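# Drive two screws from feeder into housing holes until tight

## Task

Take screws from the screw feeder and drive one into each of the housing's two empty holes until tight. Tight means the screwdriver motor turned the screw in and halted on its own, so a result shows stopped_at_torque=1. After that, do not rotate or shift the screw again. If a screw was pressed in rather than turned in, unscrew it fully and drive it again. After the final screw, raise the screwdriver well clear above the screw heads, release, and move the tool away. Nothing may be put or knocked off the table.

## Robot and tools

Robot: a single arm carrying a powered screwdriver. Its tip is a hex key inside a thin vacuum sleeve that can hold a screw on the key. A flat block sticks out about 9 cm from the last joint's axis toward the screwdriver's -y side and rotates with the tool, so allow for it near the feeder and housing. Loose objects may occasionally get a short push from outside.

Frames: all poses are in the scene frame. Its origin is on the table top under the arm base, +z is up, and +y is to the left when facing along +x. The base may be slightly tilted. The reported tool point can be a little off, more so at long reach. The tool point is the tip of the hex key when unloaded. The key points along the tool's own +z axis and can be pressed back up to 12 mm.

Row format (used by execute_actions and move): 10 numbers in this order: x, y, z (absolute position in metres, scene frame), qw, qx, qy, qz (absolute orientation quaternion, w first), spindle, torque_limit, sleeve_vacuum. The last three run from -1 to 1. Spindle +1 spins the key clockwise at 500 rpm (drives a screw in), -1 spins it backward at the same rate; it needs 0.5 s to reach full speed. torque_limit maps linearly from 0.3 N m at -1 to 1.2 N m at +1. sleeve_vacuum above 0.01 holds a screw; any other value releases it. Spindle, torque_limit and sleeve_vacuum persist until changed, and the motor keeps spinning between calls and while you are writing, with the arm not following the screw; so finish an action with spindle 0.

execute_actions(actions): a list of actions run one after another. Each action is a table of up to 15 rows, one row per control step of 1/30 s; if fewer rows are given, the last one is repeated to fill 15 steps. An empty list just returns state and images. An action is rejected if its target lies more than 0.6 m from the tool point's start position along any tool axis; if the first action fails that check or any action is malformed, nothing in the call runs. Put the intended quaternion in every row rather than copying the drifting reported one. Each step the commanded pose is clipped to at most 70 mm and 16 degrees from the measured pose, and after an action the arm only continues to the last clipped pose, so far targets need further commands.

move(target, speed, blocking): a straight-line path of the tool point toward one absolute row. speed is in m/s, 0.002 to 0.5 (default 0.25); rotation is capped at twice that in rad/s. Paths last 0.5 to 10 s and are cut off at 10 s. The path ignores obstacles, the tool can lag or overshoot speed (especially with a nearly straight arm). Tool values in the row are applied at the start. With blocking=false you get a result after 0.5 s; poll with wait(0) or brake with stop() before sending other motion. wait(seconds) runs the scene 0 to 10 s holding the last command. zoom_image(camera, region) enlarges [x0, y0, x1, y1] pixels (max 504x504) of cam_head_left, cam_head_right or cam_wrist, each 672x504. finished_scene(scene) ends scene 1 or 2 irreversibly; the next scene's task arrives in its result.

Screwing: place the tool point on the screw axis, 2 mm below the top of the head, and rotate slowly with spindle between -0.2 and 0.2. A negative value seats the key without advancing the screw; a positive value seats and drives. While driving, lower the tool 0.7 mm per turn to follow. The motor halts at 95% of the torque limit (head seated or jammed thread); stopped_at_torque then reads 1, and further positive spindle is ignored until spindle has been 0 or negative for 0.5 s continuously. Loosening never stops by itself; if turns does not decrease, increase torque_limit. Below 0.02 spindle the stop torque is lower.

Results: the state line gives end_effector_position and end_effector_quat_wxyz. screw_detected is 1 when sleeve_vacuum_kpa exceeds 30, i.e. a head seals the sleeve. turns is the cumulative key rotation, clockwise positive. "Hand target" is the pose the controller currently aims for. "pose unreachable" means the clearance check altered or blocked the command (a mounting block under the base counts as arm). A move adds a "move:" line: done, off_target, moving, held or fault, plus limits (paced = pose clipped, held = some steps blocked, after which the arm may jump fast) and distance to target. Cameras come with calibration lines; changed values are listed.

Avoid: a joint torque reaching its load limit (152 N m waist, shoulder, elbow; 38 N m forearm roll, wrist pitch, wrist roll; held weight included) or any outside force of 150 N triggers a 10 s fault stop and skips the rest of the call. The arm is stiff, so aiming even slightly past a firm contact can fault; approach slowly. Heat from sustained load can cause MOTOR HOT warnings and then an OVER-TEMPERATURE FAULT. Do not drop screws, slam or knock anything, and keep everything on the table.

Each tool is called after "Request:" as a command line: name --argument value for each argument, lists and objects as JSON in quotes; but a table of rows of numbers goes row by row, as --pt "numbers of a row", without its own name.

## Session

Request:
execute_actions --actions '[]'

Scene clock: 0.00 s.
end_effector_position=(+0.5582, -0.0031, +0.2210) sleeve_vacuum_kpa=0 screw_detected=0 stopped_at_torque=0 turns=0.00 end_effector_quat_wxyz=(-0.261, +0.688, +0.668, -0.113)
Joint positions: [ 0.311  0.086  0.683 -0.    -2.173 -0.31 ]
Joint velocities: [ 0.    -0.     0.001 -0.    -0.001 -0.   ]
Hand target: +0.558, -0.003, +0.221; -0.261, +0.688, +0.668, -0.113

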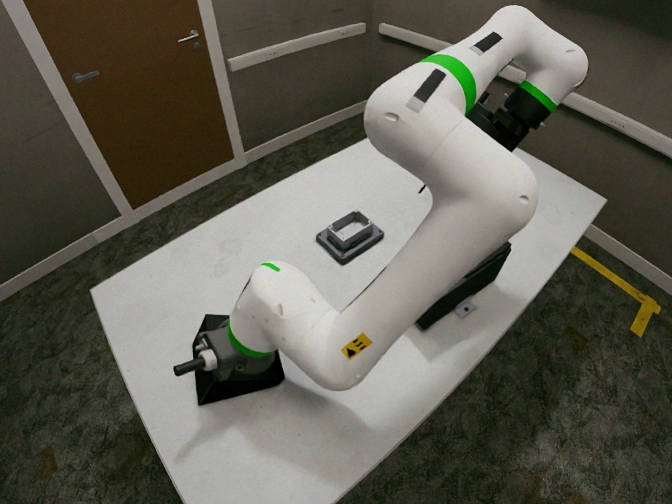

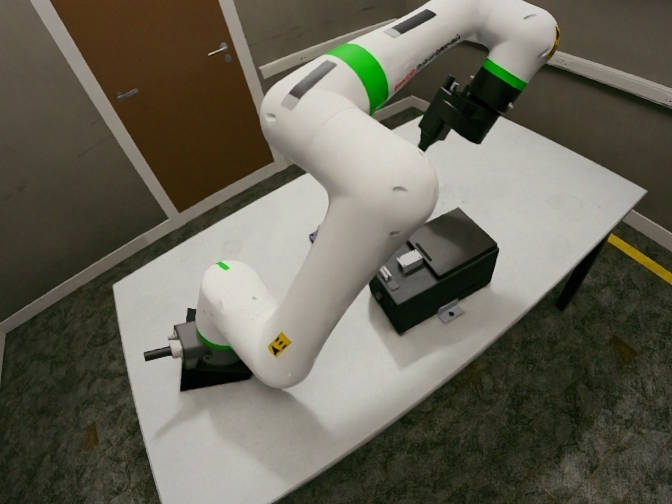

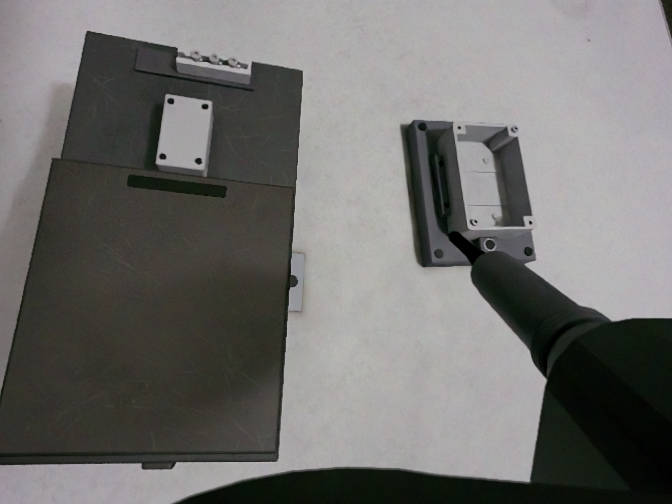

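Request:
zoom_image --camera "cam_wrist" --region '[390, 100, 560, 280]'

Request:
zoom_image --camera "cam_wrist" --region '[120, 30, 280, 110]'

Region (390, 100, 560, 280) of cam_wrist's 672x504 image, scaled by 2.800, with more detail than that image has.

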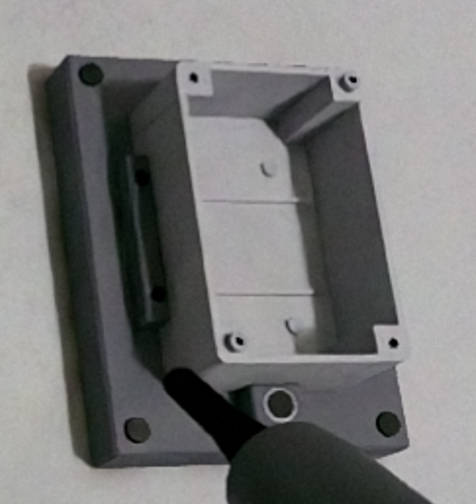

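Region (120, 30, 280, 110) of cam_wrist's 672x504 image, scaled by 3.150, with more detail than that image has.

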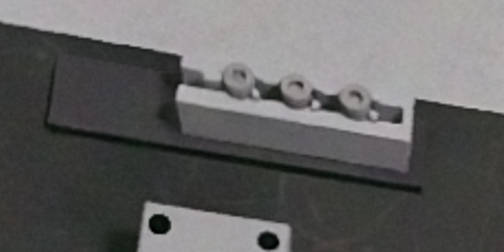

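Request:
move --target '[0.36,-0.13,0.22,0,0.7071,0.7071,0,0,0,0]'

Scene clock: 2.47 s.
end_effector_position=(+0.3610, -0.1316, +0.2190) sleeve_vacuum_kpa=0 screw_detected=0 stopped_at_torque=0 turns=0.00 end_effector_quat_wxyz=(-0.067, +0.702, +0.708, +0.031)
Joint positions: [ 0.48  -0.95  -0.277  0.28  -1.83  -0.279]
Joint velocities: [-0.214  0.012  0.006 -0.092  0.089  0.162]
Hand target: +0.361, -0.132, +0.219; -0.066, +0.702, +0.708, +0.031
Off the commanded pose: 0.002 m, 8 deg.
move: off_target
camera_calibration (this result's frames):
cam_wrist: T_world_to_cam=[[-0.015135, 0.982095, 0.187778, 0.156345], [0.97361, -0.0282949, 0.226458, -0.404313], [0.227716, 0.18625, -0.955749, 0.41964], [0, 0, 0, 1]] pos_world=[0.300451, -0.243144, 0.463272]

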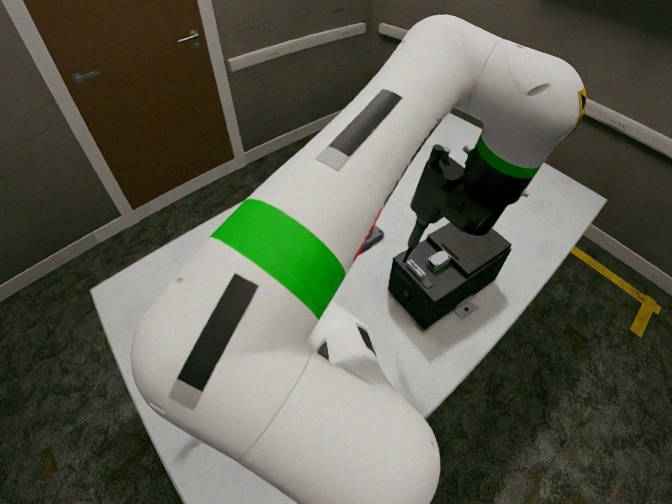

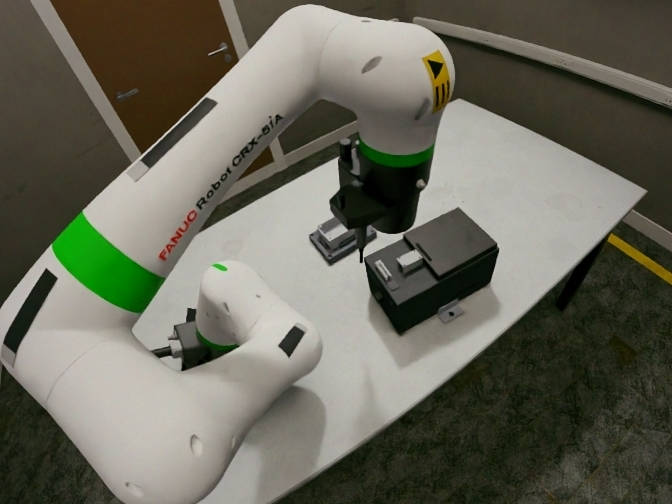

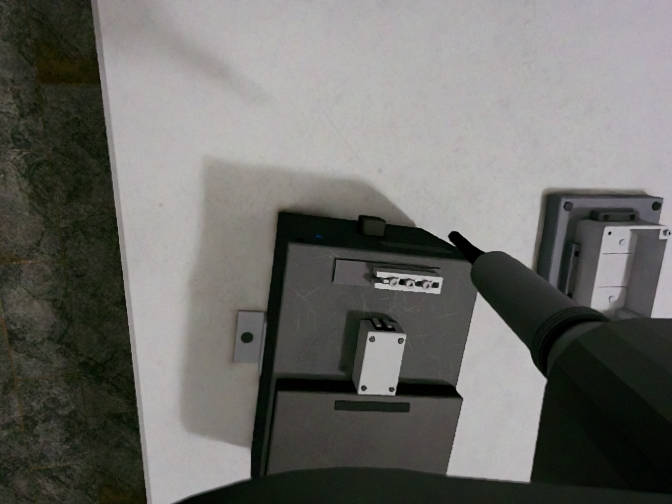

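Request:
move --target '[0.39,-0.12,0.22,0,0.7071,0.7071,0,0,0,0]' --speed 0.05

Scene clock: 4.30 s.
end_effector_position=(+0.3909, -0.1210, +0.2196) sleeve_vacuum_kpa=0 screw_detected=0 stopped_at_torque=0 turns=0.00 end_effector_quat_wxyz=(-0.065, +0.700, +0.711, +0.017)
Joint positions: [ 0.724 -0.907 -0.257  0.387 -1.895 -0.469]
Joint velocities: [ 0.258 -0.017 -0.012  0.104 -0.124 -0.192]
Hand target: +0.391, -0.121, +0.219; -0.066, +0.700, +0.711, +0.016
Off the commanded pose: 0.001 m, 8 deg.
move: off_target
camera_calibration (this result's frames):
cam_wrist: T_world_to_cam=[[-0.0203083, 0.985642, 0.167621, 0.15312], [0.977428, -0.0156908, 0.210686, -0.429756], [0.210291, 0.168116, -0.963076, 0.417638], [0, 0, 0, 1]] pos_world=[0.33534, -0.227877, 0.467094]

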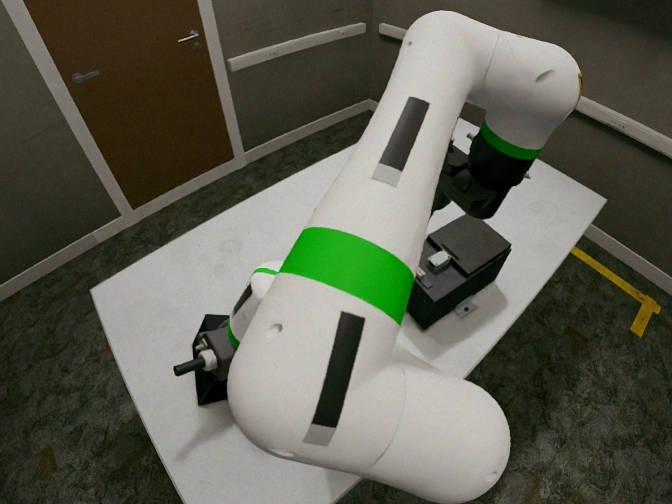

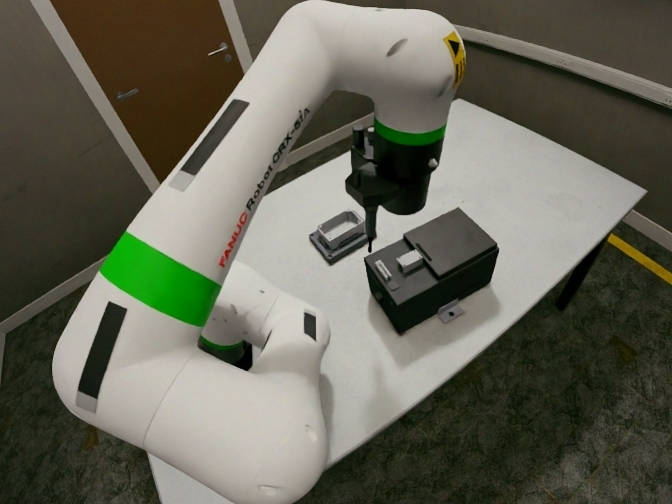

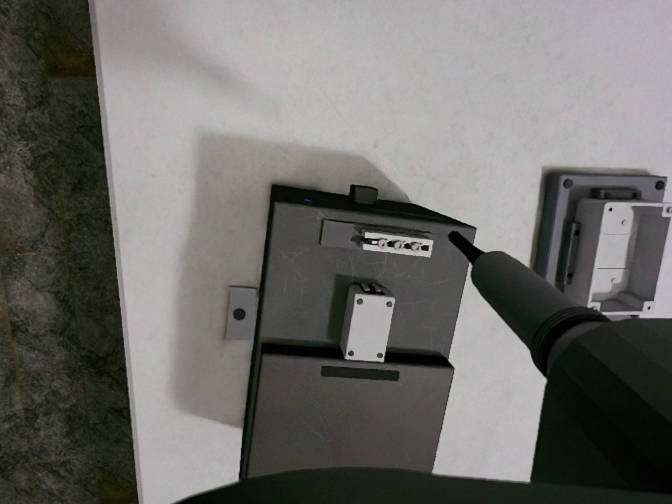

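Request:
move --target '[0.39,-0.13,0.20,0,0.9239,0.3827,0,0,0,0]' --speed 0.15

Scene clock: 7.43 s.
end_effector_position=(+0.3898, -0.1312, +0.1991) sleeve_vacuum_kpa=0 screw_detected=0 stopped_at_torque=0 turns=0.00 end_effector_quat_wxyz=(-0.090, +0.915, +0.392, +0.031)
Joint positions: [ 0.187 -0.989 -0.34   0.099 -1.716 -0.828]
Joint velocities: [-0.12   0.008  0.002 -0.058  0.037  0.095]
Hand target: +0.390, -0.131, +0.199; -0.090, +0.915, +0.392, +0.032
Off the commanded pose: 0.001 m, 11 deg.
move: off_target
camera_calibration (this result's frames):
cam_wrist: T_world_to_cam=[[0.681667, 0.709537, 0.178571, -0.145458], [0.696502, -0.704035, 0.138634, -0.390983], [0.224086, 0.0298725, -0.974111, 0.378501], [0, 0, 0, 1]] pos_world=[0.286657, -0.183365, 0.44888]

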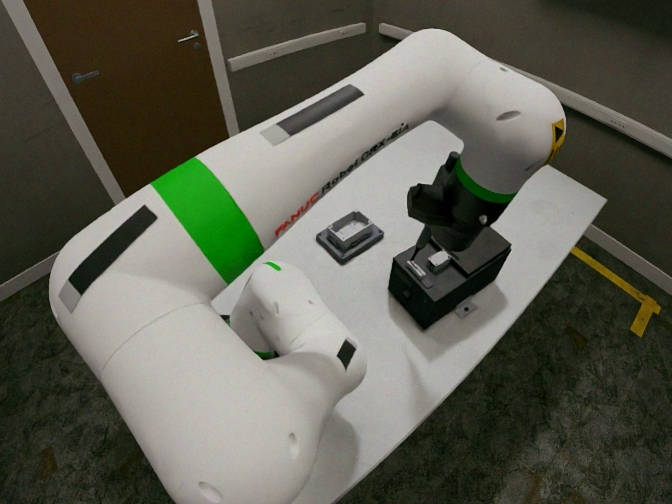

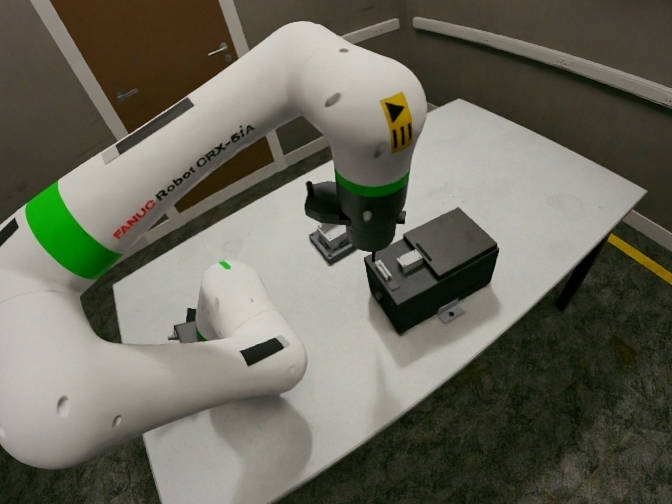

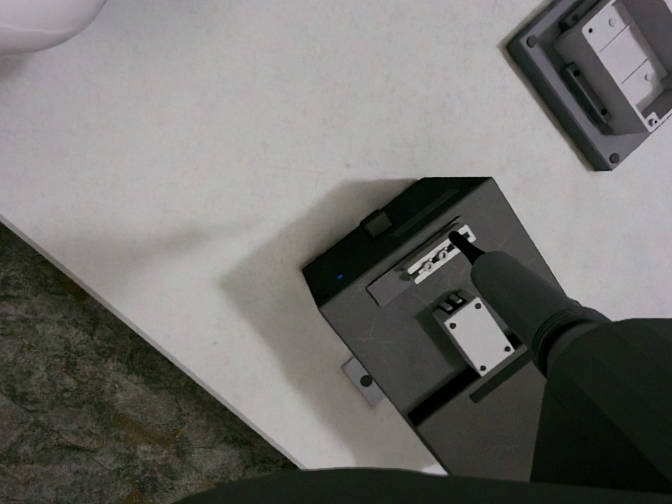

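Request:
execute_actions --actions '[[[0.39,-0.13,0.20,0,0.9239,0.3827,0,0,0,0]],[[0.39,-0.13,0.20,0,0.9239,0.3827,0,0,0,0]],[[0.39,-0.13,0.20,0,0.9239,0.3827,0,0,0,0]],[[0.39,-0.13,0.20,0,0.9239,0.3827,0,0,0,0]]]'

Scene clock: 9.63 s.
end_effector_position=(+0.3900, -0.1312, +0.1997) sleeve_vacuum_kpa=0 screw_detected=0 stopped_at_torque=0 turns=0.00 end_effector_quat_wxyz=(-0.087, +0.915, +0.392, +0.039)
Joint positions: [ 0.096 -0.984 -0.337  0.053 -1.69  -0.754]
Joint velocities: [-0.008 -0.     0.    -0.004  0.002  0.006]
Hand target: +0.390, -0.131, +0.200; -0.087, +0.915, +0.392, +0.039
Off the commanded pose: 0.001 m, 11 deg.
camera_calibration (this result's frames):
cam_wrist: T_world_to_cam=[[0.679927, 0.708067, 0.190632, -0.147571], [0.692611, -0.70551, 0.150148, -0.392201], [0.240808, 0.0299442, -0.970111, 0.371729], [0, 0, 0, 1]] pos_world=[0.282465, -0.183342, 0.447638]

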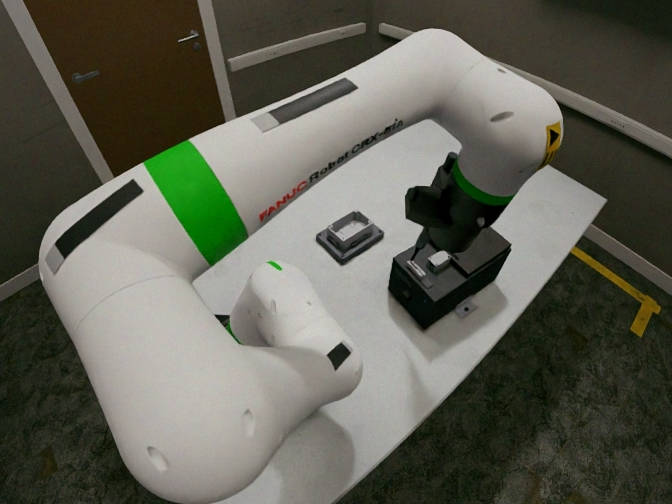

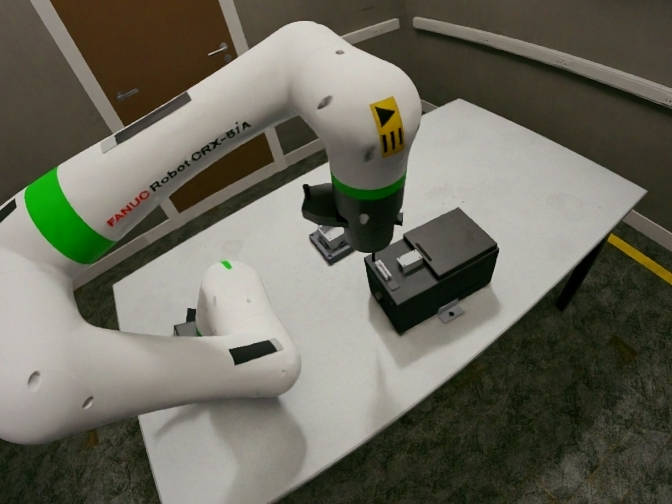

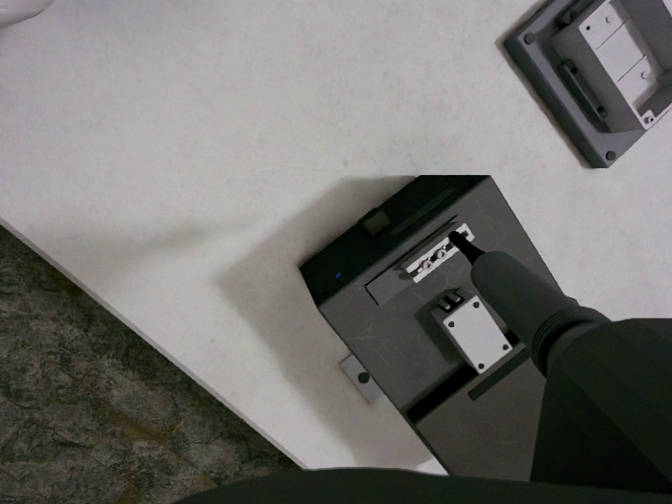

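Request:
move --target '[0.50,-0.10,0.21,0,0.7071,0.7071,0,0,0,0]' --speed 0.15

Request:
move --target '[0.41,-0.12,0.205,0,0.7071,0.7071,0,0,0,0]' --speed 0.04

Scene clock: 12.77 s.
end_effector_position=(+0.5001, -0.0997, +0.2104) sleeve_vacuum_kpa=0 screw_detected=0 stopped_at_torque=0 turns=0.00 end_effector_quat_wxyz=(+0.001, +0.707, +0.708, -0.000)
Joint positions: [ 0.79  -0.693 -0.196  0.534 -1.781 -0.567]
Joint velocities: [-0.001  0.001  0.001 -0.001 -0.     0.001]
Hand target: +0.500, -0.100, +0.210; +0.001, +0.707, +0.708, -0.000
Off the commanded pose: 0.001 m, 0 deg.
move: done
camera_calibration (this result's frames):
cam_wrist: T_world_to_cam=[[-0.0140692, 0.998749, 0.0479924, 0.159277], [0.960063, 0.0000798887, 0.279785, -0.538498], [0.279431, 0.0500121, -0.958862, 0.335018], [0, 0, 0, 1]] pos_world=[0.425619, -0.175789, 0.464255]

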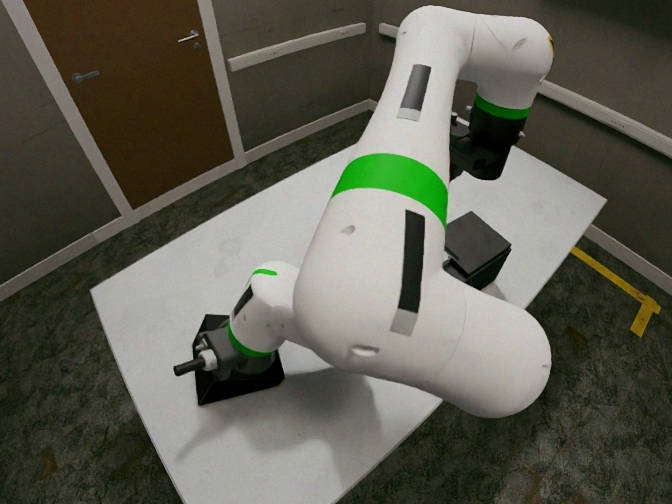

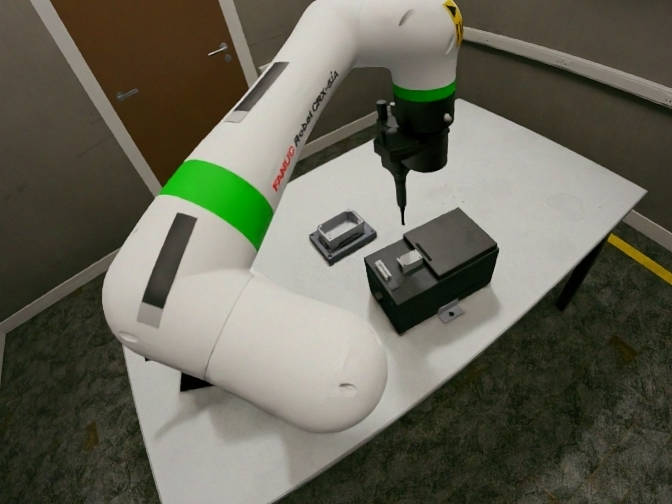

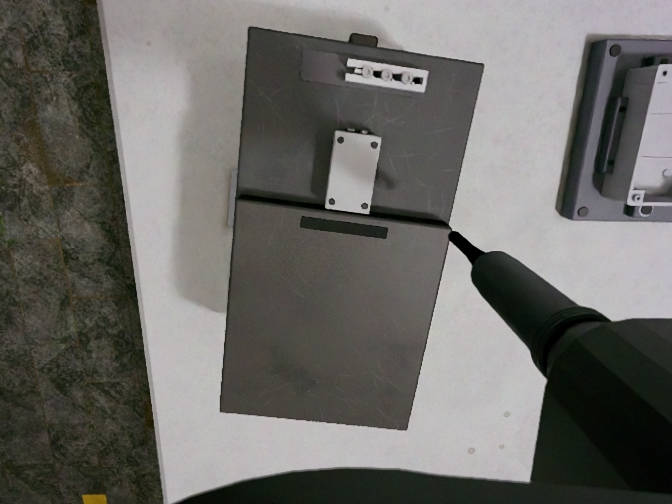

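Scene clock: 15.33 s.
end_effector_position=(+0.4115, -0.1210, +0.2046) sleeve_vacuum_kpa=0 screw_detected=0 stopped_at_torque=0 turns=0.00 end_effector_quat_wxyz=(-0.035, +0.702, +0.711, -0.009)
Joint positions: [ 1.145 -0.937 -0.323  0.575 -2.065 -0.789]
Joint velocities: [-0.159  0.014  0.004 -0.041  0.096  0.115]
Hand target: +0.411, -0.121, +0.205; -0.035, +0.702, +0.711, -0.009
Off the commanded pose: 0.002 m, 4 deg.
move: off_target
camera_calibration (this result's frames):
cam_wrist: T_world_to_cam=[[-0.0212782, 0.99591, 0.0878064, 0.174006], [0.975916, 0.00161832, 0.21814, -0.445515], [0.217105, 0.0903333, -0.971959, 0.388409], [0, 0, 0, 1]] pos_world=[0.354162, -0.20766, 0.459424]

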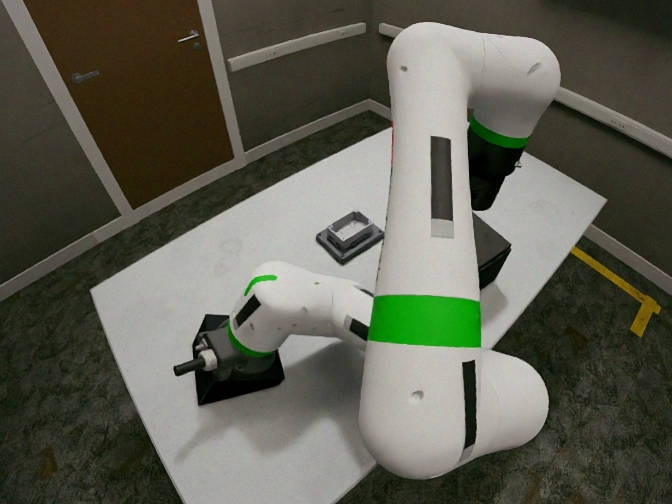

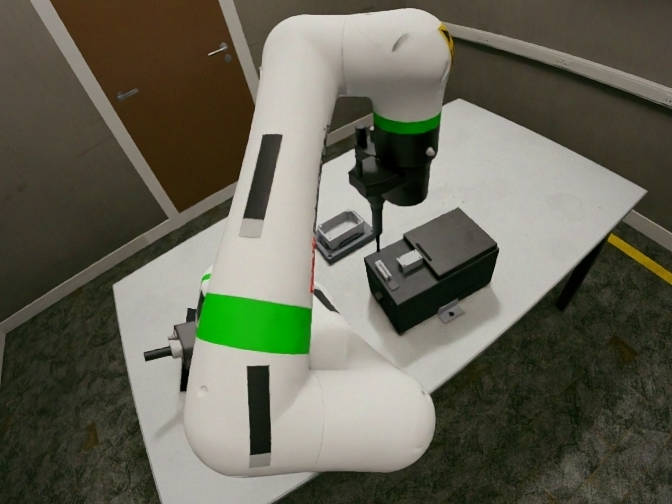

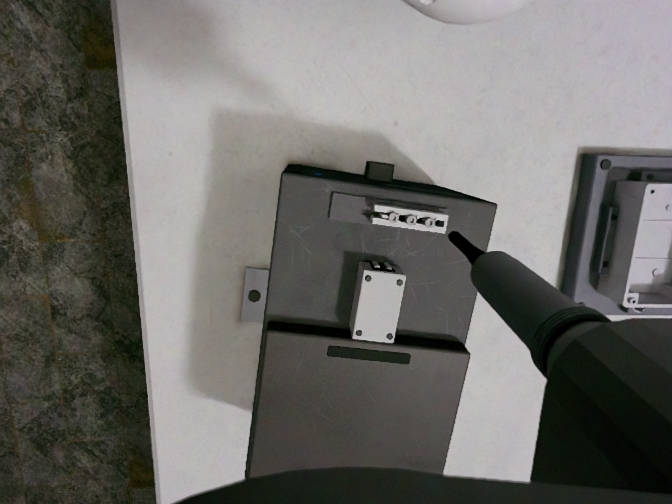

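Request:
zoom_image --camera "cam_wrist" --region '[360, 190, 500, 280]'

Request:
zoom_image --camera "cam_head_right" --region '[300, 190, 460, 310]'

Region (360, 190, 500, 280) of cam_wrist's 672x504 image, scaled by 3.600, with more detail than that image has; it fills the top 324 rows of this view, and the rest is white.

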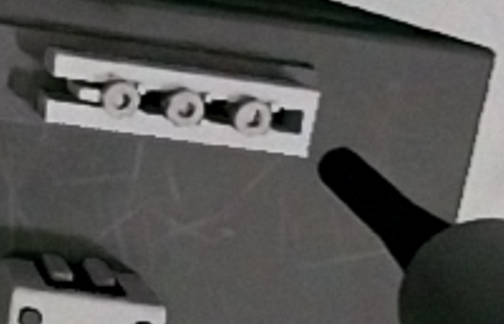

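Region (300, 190, 460, 310) of cam_head_right's 672x504 image, scaled by 3.150, with more detail than that image has; it fills the top 378 rows of this view, and the rest is white.

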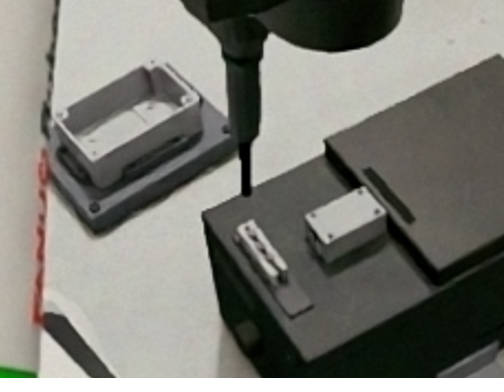

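Request:
move --target '[0.41,-0.123,0.18,0,0.7071,0.7071,0,0,0,0]' --speed 0.02

Request:
zoom_image --camera "cam_wrist" --region '[360, 190, 500, 280]'

Request:
zoom_image --camera "cam_head_right" --region '[300, 190, 460, 310]'

Scene clock: 17.70 s.
end_effector_position=(+0.4109, -0.1236, +0.1793) sleeve_vacuum_kpa=0 screw_detected=0 stopped_at_torque=0 turns=0.00 end_effector_quat_wxyz=(-0.015, +0.705, +0.709, -0.003)
Joint positions: [ 1.111 -0.984 -0.418  0.597 -1.996 -0.78 ]
Joint velocities: [-0.001  0.    -0.     0.     0.003 -0.   ]
Hand target: +0.411, -0.124, +0.179; -0.015, +0.705, +0.709, -0.003
Off the commanded pose: 0.001 m, 2 deg.
move: done
camera_calibration (this result's frames):
cam_wrist: T_world_to_cam=[[-0.0166006, 0.99751, 0.0685376, 0.180545], [0.967417, -0.00129619, 0.253184, -0.442601], [0.252643, 0.0705074, -0.964987, 0.345882], [0, 0, 0, 1]] pos_world=[0.343793, -0.205057, 0.433458]

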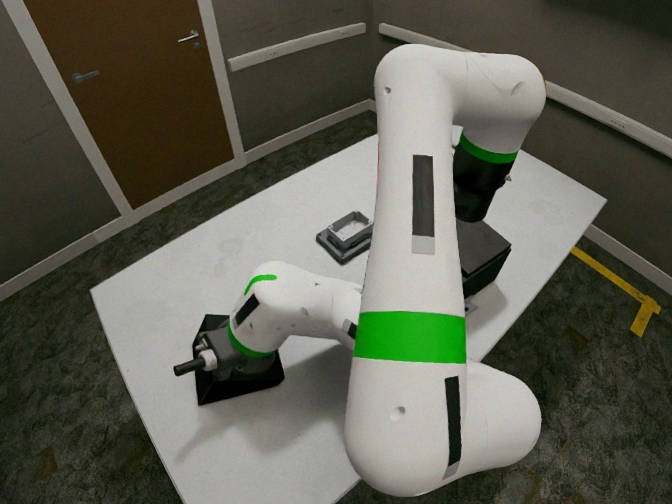

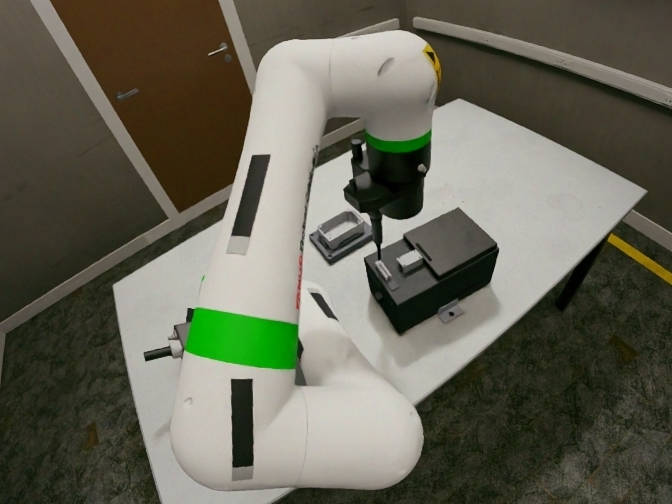

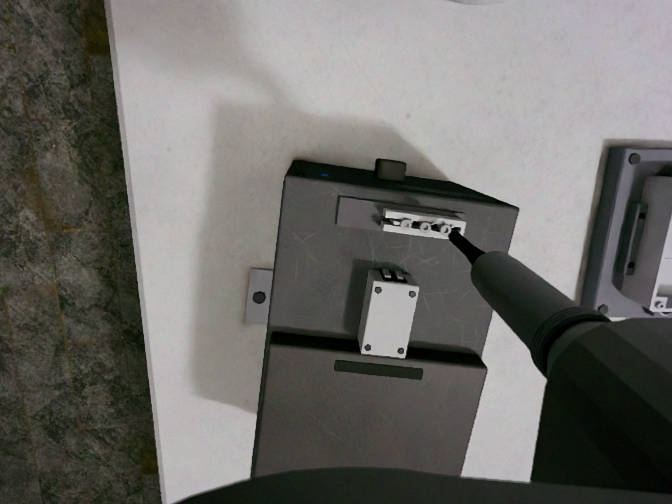

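Region (360, 190, 500, 280) of cam_wrist's 672x504 image, scaled by 3.600, with more detail than that image has; it fills the top 324 rows of this view, and the rest is white.

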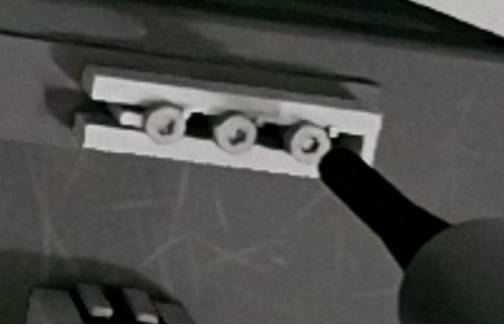

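Region (300, 190, 460, 310) of cam_head_right's 672x504 image, scaled by 3.150, with more detail than that image has; it fills the top 378 rows of this view, and the rest is white.

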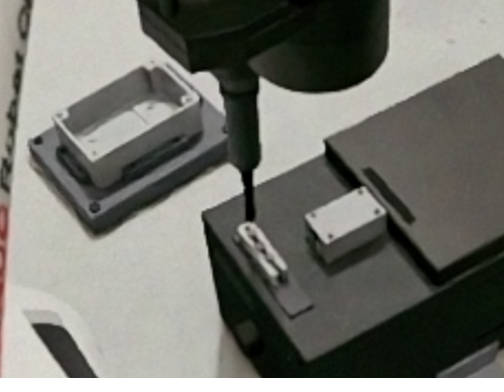

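Request:
move --target '[0.41,-0.123,0.169,0,0.7071,0.7071,0,0,0,0]' --speed 0.015

Request:
zoom_image --camera "cam_wrist" --region '[360, 190, 500, 280]'

Request:
zoom_image --camera "cam_head_right" --region '[350, 230, 410, 290]'

Scene clock: 19.13 s.
end_effector_position=(+0.4108, -0.1234, +0.1685) sleeve_vacuum_kpa=0 screw_detected=0 stopped_at_torque=0 turns=0.00 end_effector_quat_wxyz=(-0.007, +0.706, +0.708, -0.001)
Joint positions: [ 1.122 -1.005 -0.459  0.612 -1.983 -0.796]
Joint velocities: [ 0.008 -0.002 -0.     0.002 -0.01  -0.006]
Hand target: +0.411, -0.123, +0.168; -0.007, +0.706, +0.708, -0.001
Off the commanded pose: 0.001 m, 1 deg.
move: done
camera_calibration (this result's frames):
cam_wrist: T_world_to_cam=[[-0.014794, 0.998143, 0.0590933, 0.182058], [0.963896, -0.00147793, 0.266274, -0.440554], [0.265867, 0.0608991, -0.962084, 0.328355], [0, 0, 0, 1]] pos_world=[0.340043, -0.202368, 0.422455]

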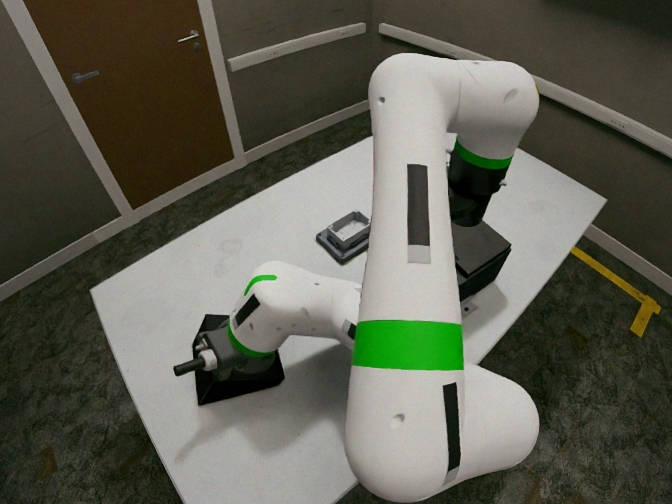

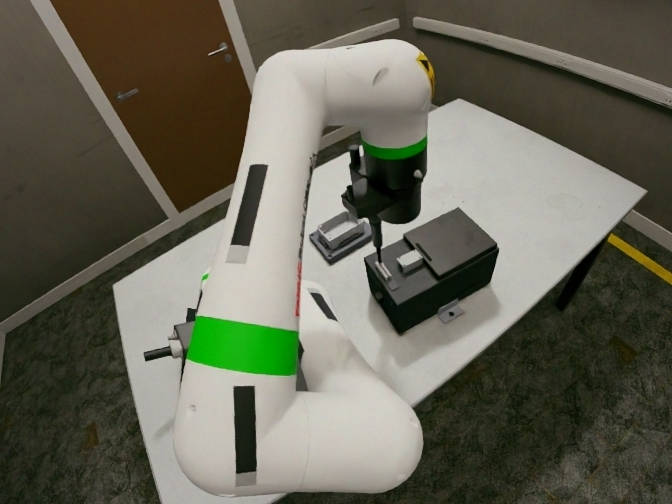

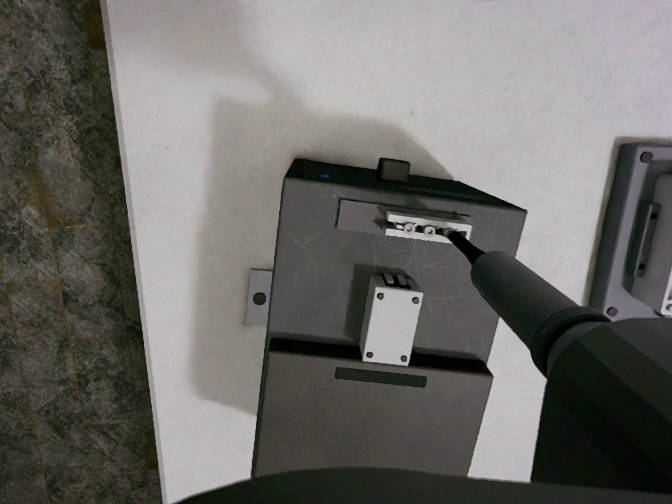

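Region (360, 190, 500, 280) of cam_wrist's 672x504 image, scaled by 3.600, with more detail than that image has; it fills the top 324 rows of this view, and the rest is white.

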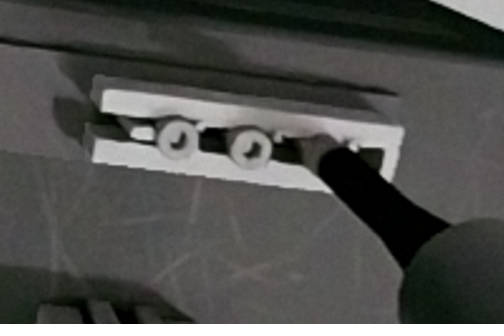

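Region (350, 230, 410, 290) of cam_head_right's 672x504 image, scaled by 8.400, with more detail than that image has.

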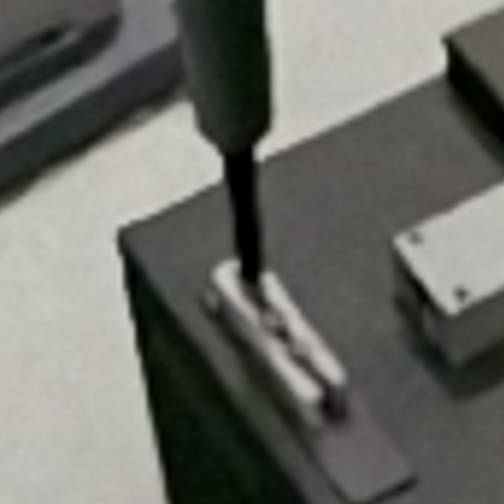

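Request:
move --target '[0.41,-0.123,0.161,0,0.7071,0.7071,0,-0.1,0,1]' --speed 0.006

Request:
zoom_image --camera "cam_wrist" --region '[360, 190, 500, 280]'

Request:
zoom_image --camera "cam_head_right" --region '[350, 230, 410, 290]'

Scene clock: 20.77 s.
end_effector_position=(+0.4105, -0.1231, +0.1607) sleeve_vacuum_kpa=14 screw_detected=0 stopped_at_torque=0 turns=-1.24 end_effector_quat_wxyz=(-0.002, +0.707, +0.707, -0.000)
Joint positions: [ 1.129 -1.02  -0.488  0.622 -1.973 -0.808]
Joint velocities: [ 0.005 -0.001 -0.     0.002 -0.012 -0.003]
Hand target: +0.410, -0.123, +0.161; -0.002, +0.707, +0.707, -0.000
Off the commanded pose: 0.001 m, 0 deg.
move: done
camera_calibration (this result's frames):
cam_wrist: T_world_to_cam=[[-0.0133857, 0.998512, 0.05286, 0.182718], [0.96138, -0.00168189, 0.275221, -0.438611], [0.2749, 0.0545026, -0.959927, 0.316138], [0, 0, 0, 1]] pos_world=[0.337211, -0.200414, 0.414526]

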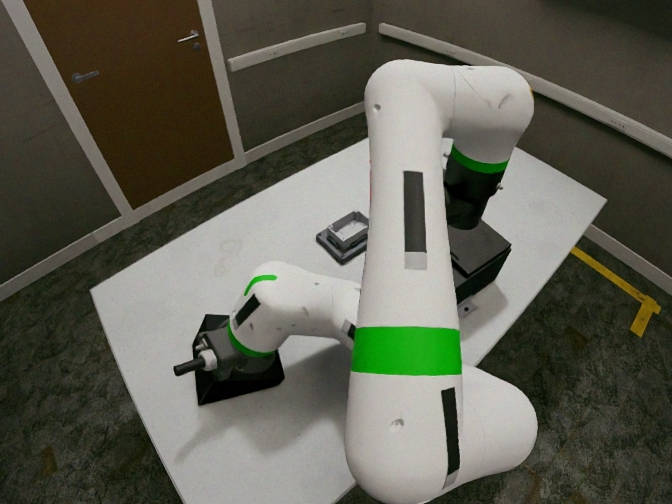

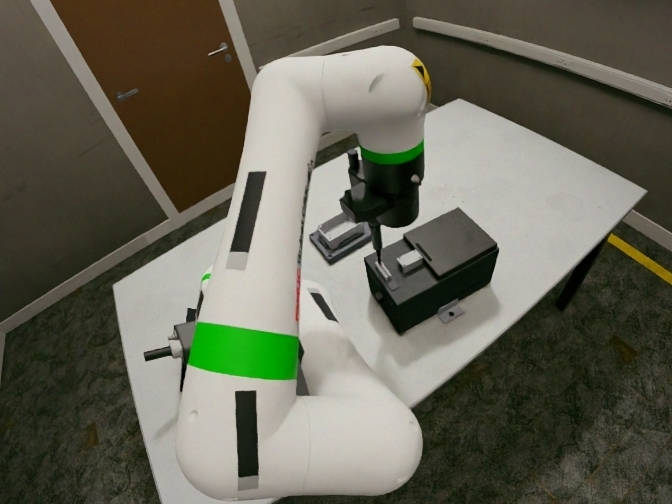

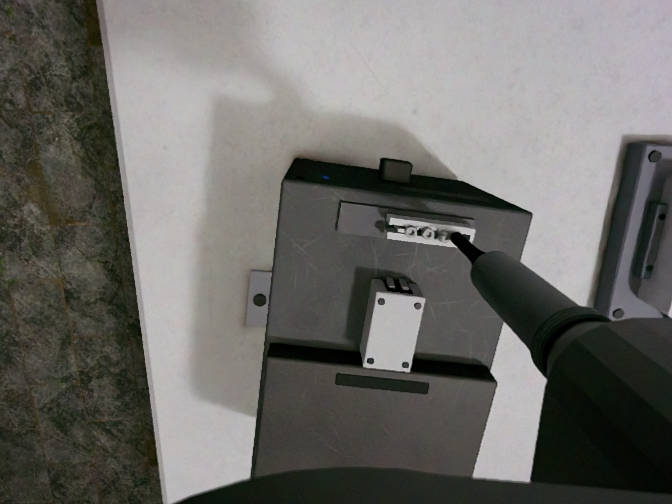

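Region (360, 190, 500, 280) of cam_wrist's 672x504 image, scaled by 3.600, with more detail than that image has; it fills the top 324 rows of this view, and the rest is white.

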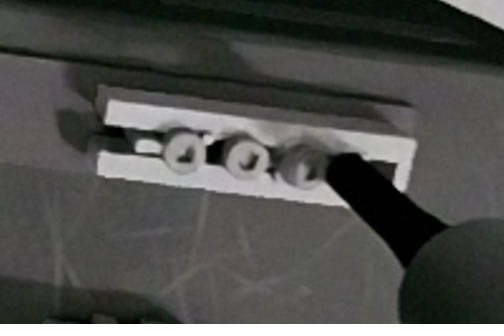

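Region (350, 230, 410, 290) of cam_head_right's 672x504 image, scaled by 8.400, with more detail than that image has.

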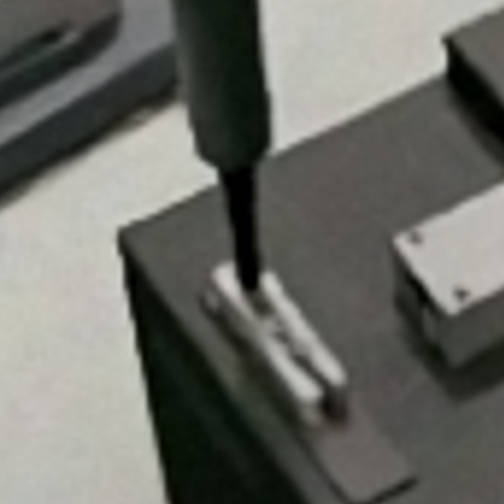

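Request:
move --target '[0.41,-0.123,0.173,0,0.7071,0.7071,0,0,0,0]' --speed 0.015

Request:
zoom_image --camera "cam_wrist" --region '[360, 190, 500, 280]'

Request:
zoom_image --camera "cam_head_right" --region '[350, 230, 410, 290]'

Scene clock: 21.87 s.
end_effector_position=(+0.4108, -0.1236, +0.1724) sleeve_vacuum_kpa=0 screw_detected=0 stopped_at_torque=0 turns=-1.30 end_effector_quat_wxyz=(-0.010, +0.706, +0.708, -0.002)
Joint positions: [ 1.122 -0.998 -0.444  0.608 -1.991 -0.793]
Joint velocities: [-0.011  0.002  0.001 -0.002  0.009  0.007]
Hand target: +0.411, -0.124, +0.172; -0.010, +0.706, +0.708, -0.002
Off the commanded pose: 0.001 m, 1 deg.
move: done
camera_calibration (this result's frames):
cam_wrist: T_world_to_cam=[[-0.0154749, 0.997952, 0.0620612, 0.181719], [0.965266, -0.00127968, 0.261266, -0.441268], [0.26081, 0.0639486, -0.96327, 0.334796], [0, 0, 0, 1]] pos_world=[0.341435, -0.203322, 0.426509]

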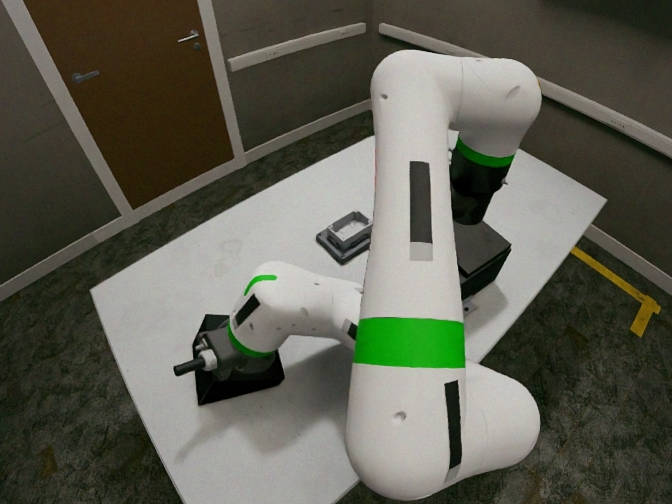

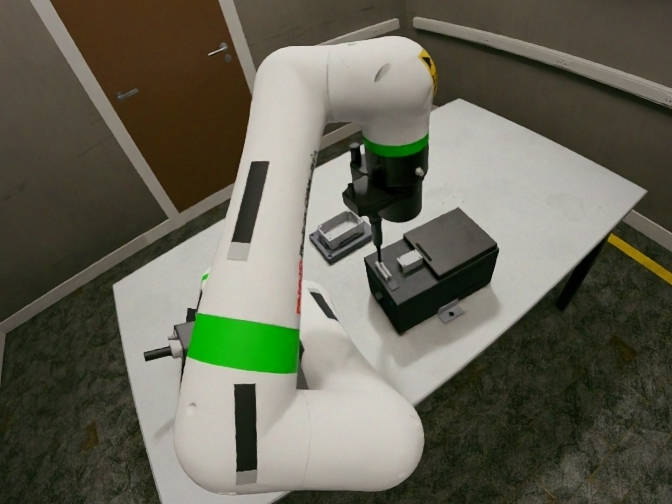

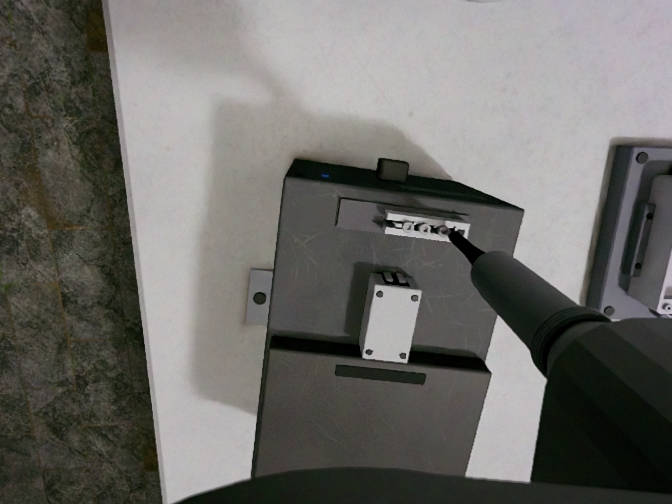

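Region (360, 190, 500, 280) of cam_wrist's 672x504 image, scaled by 3.600, with more detail than that image has; it fills the top 324 rows of this view, and the rest is white.

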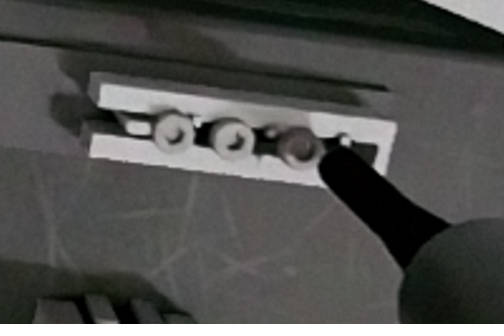

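Region (350, 230, 410, 290) of cam_head_right's 672x504 image, scaled by 8.400, with more detail than that image has.

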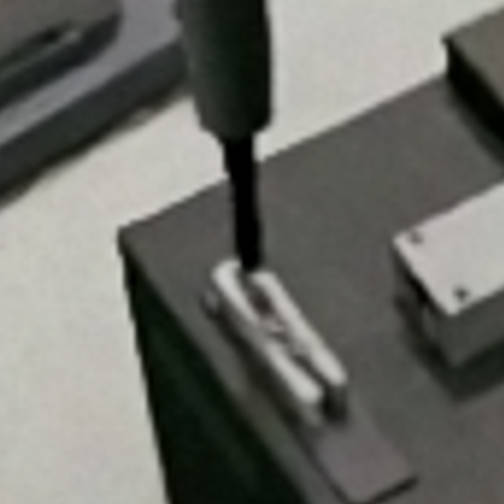

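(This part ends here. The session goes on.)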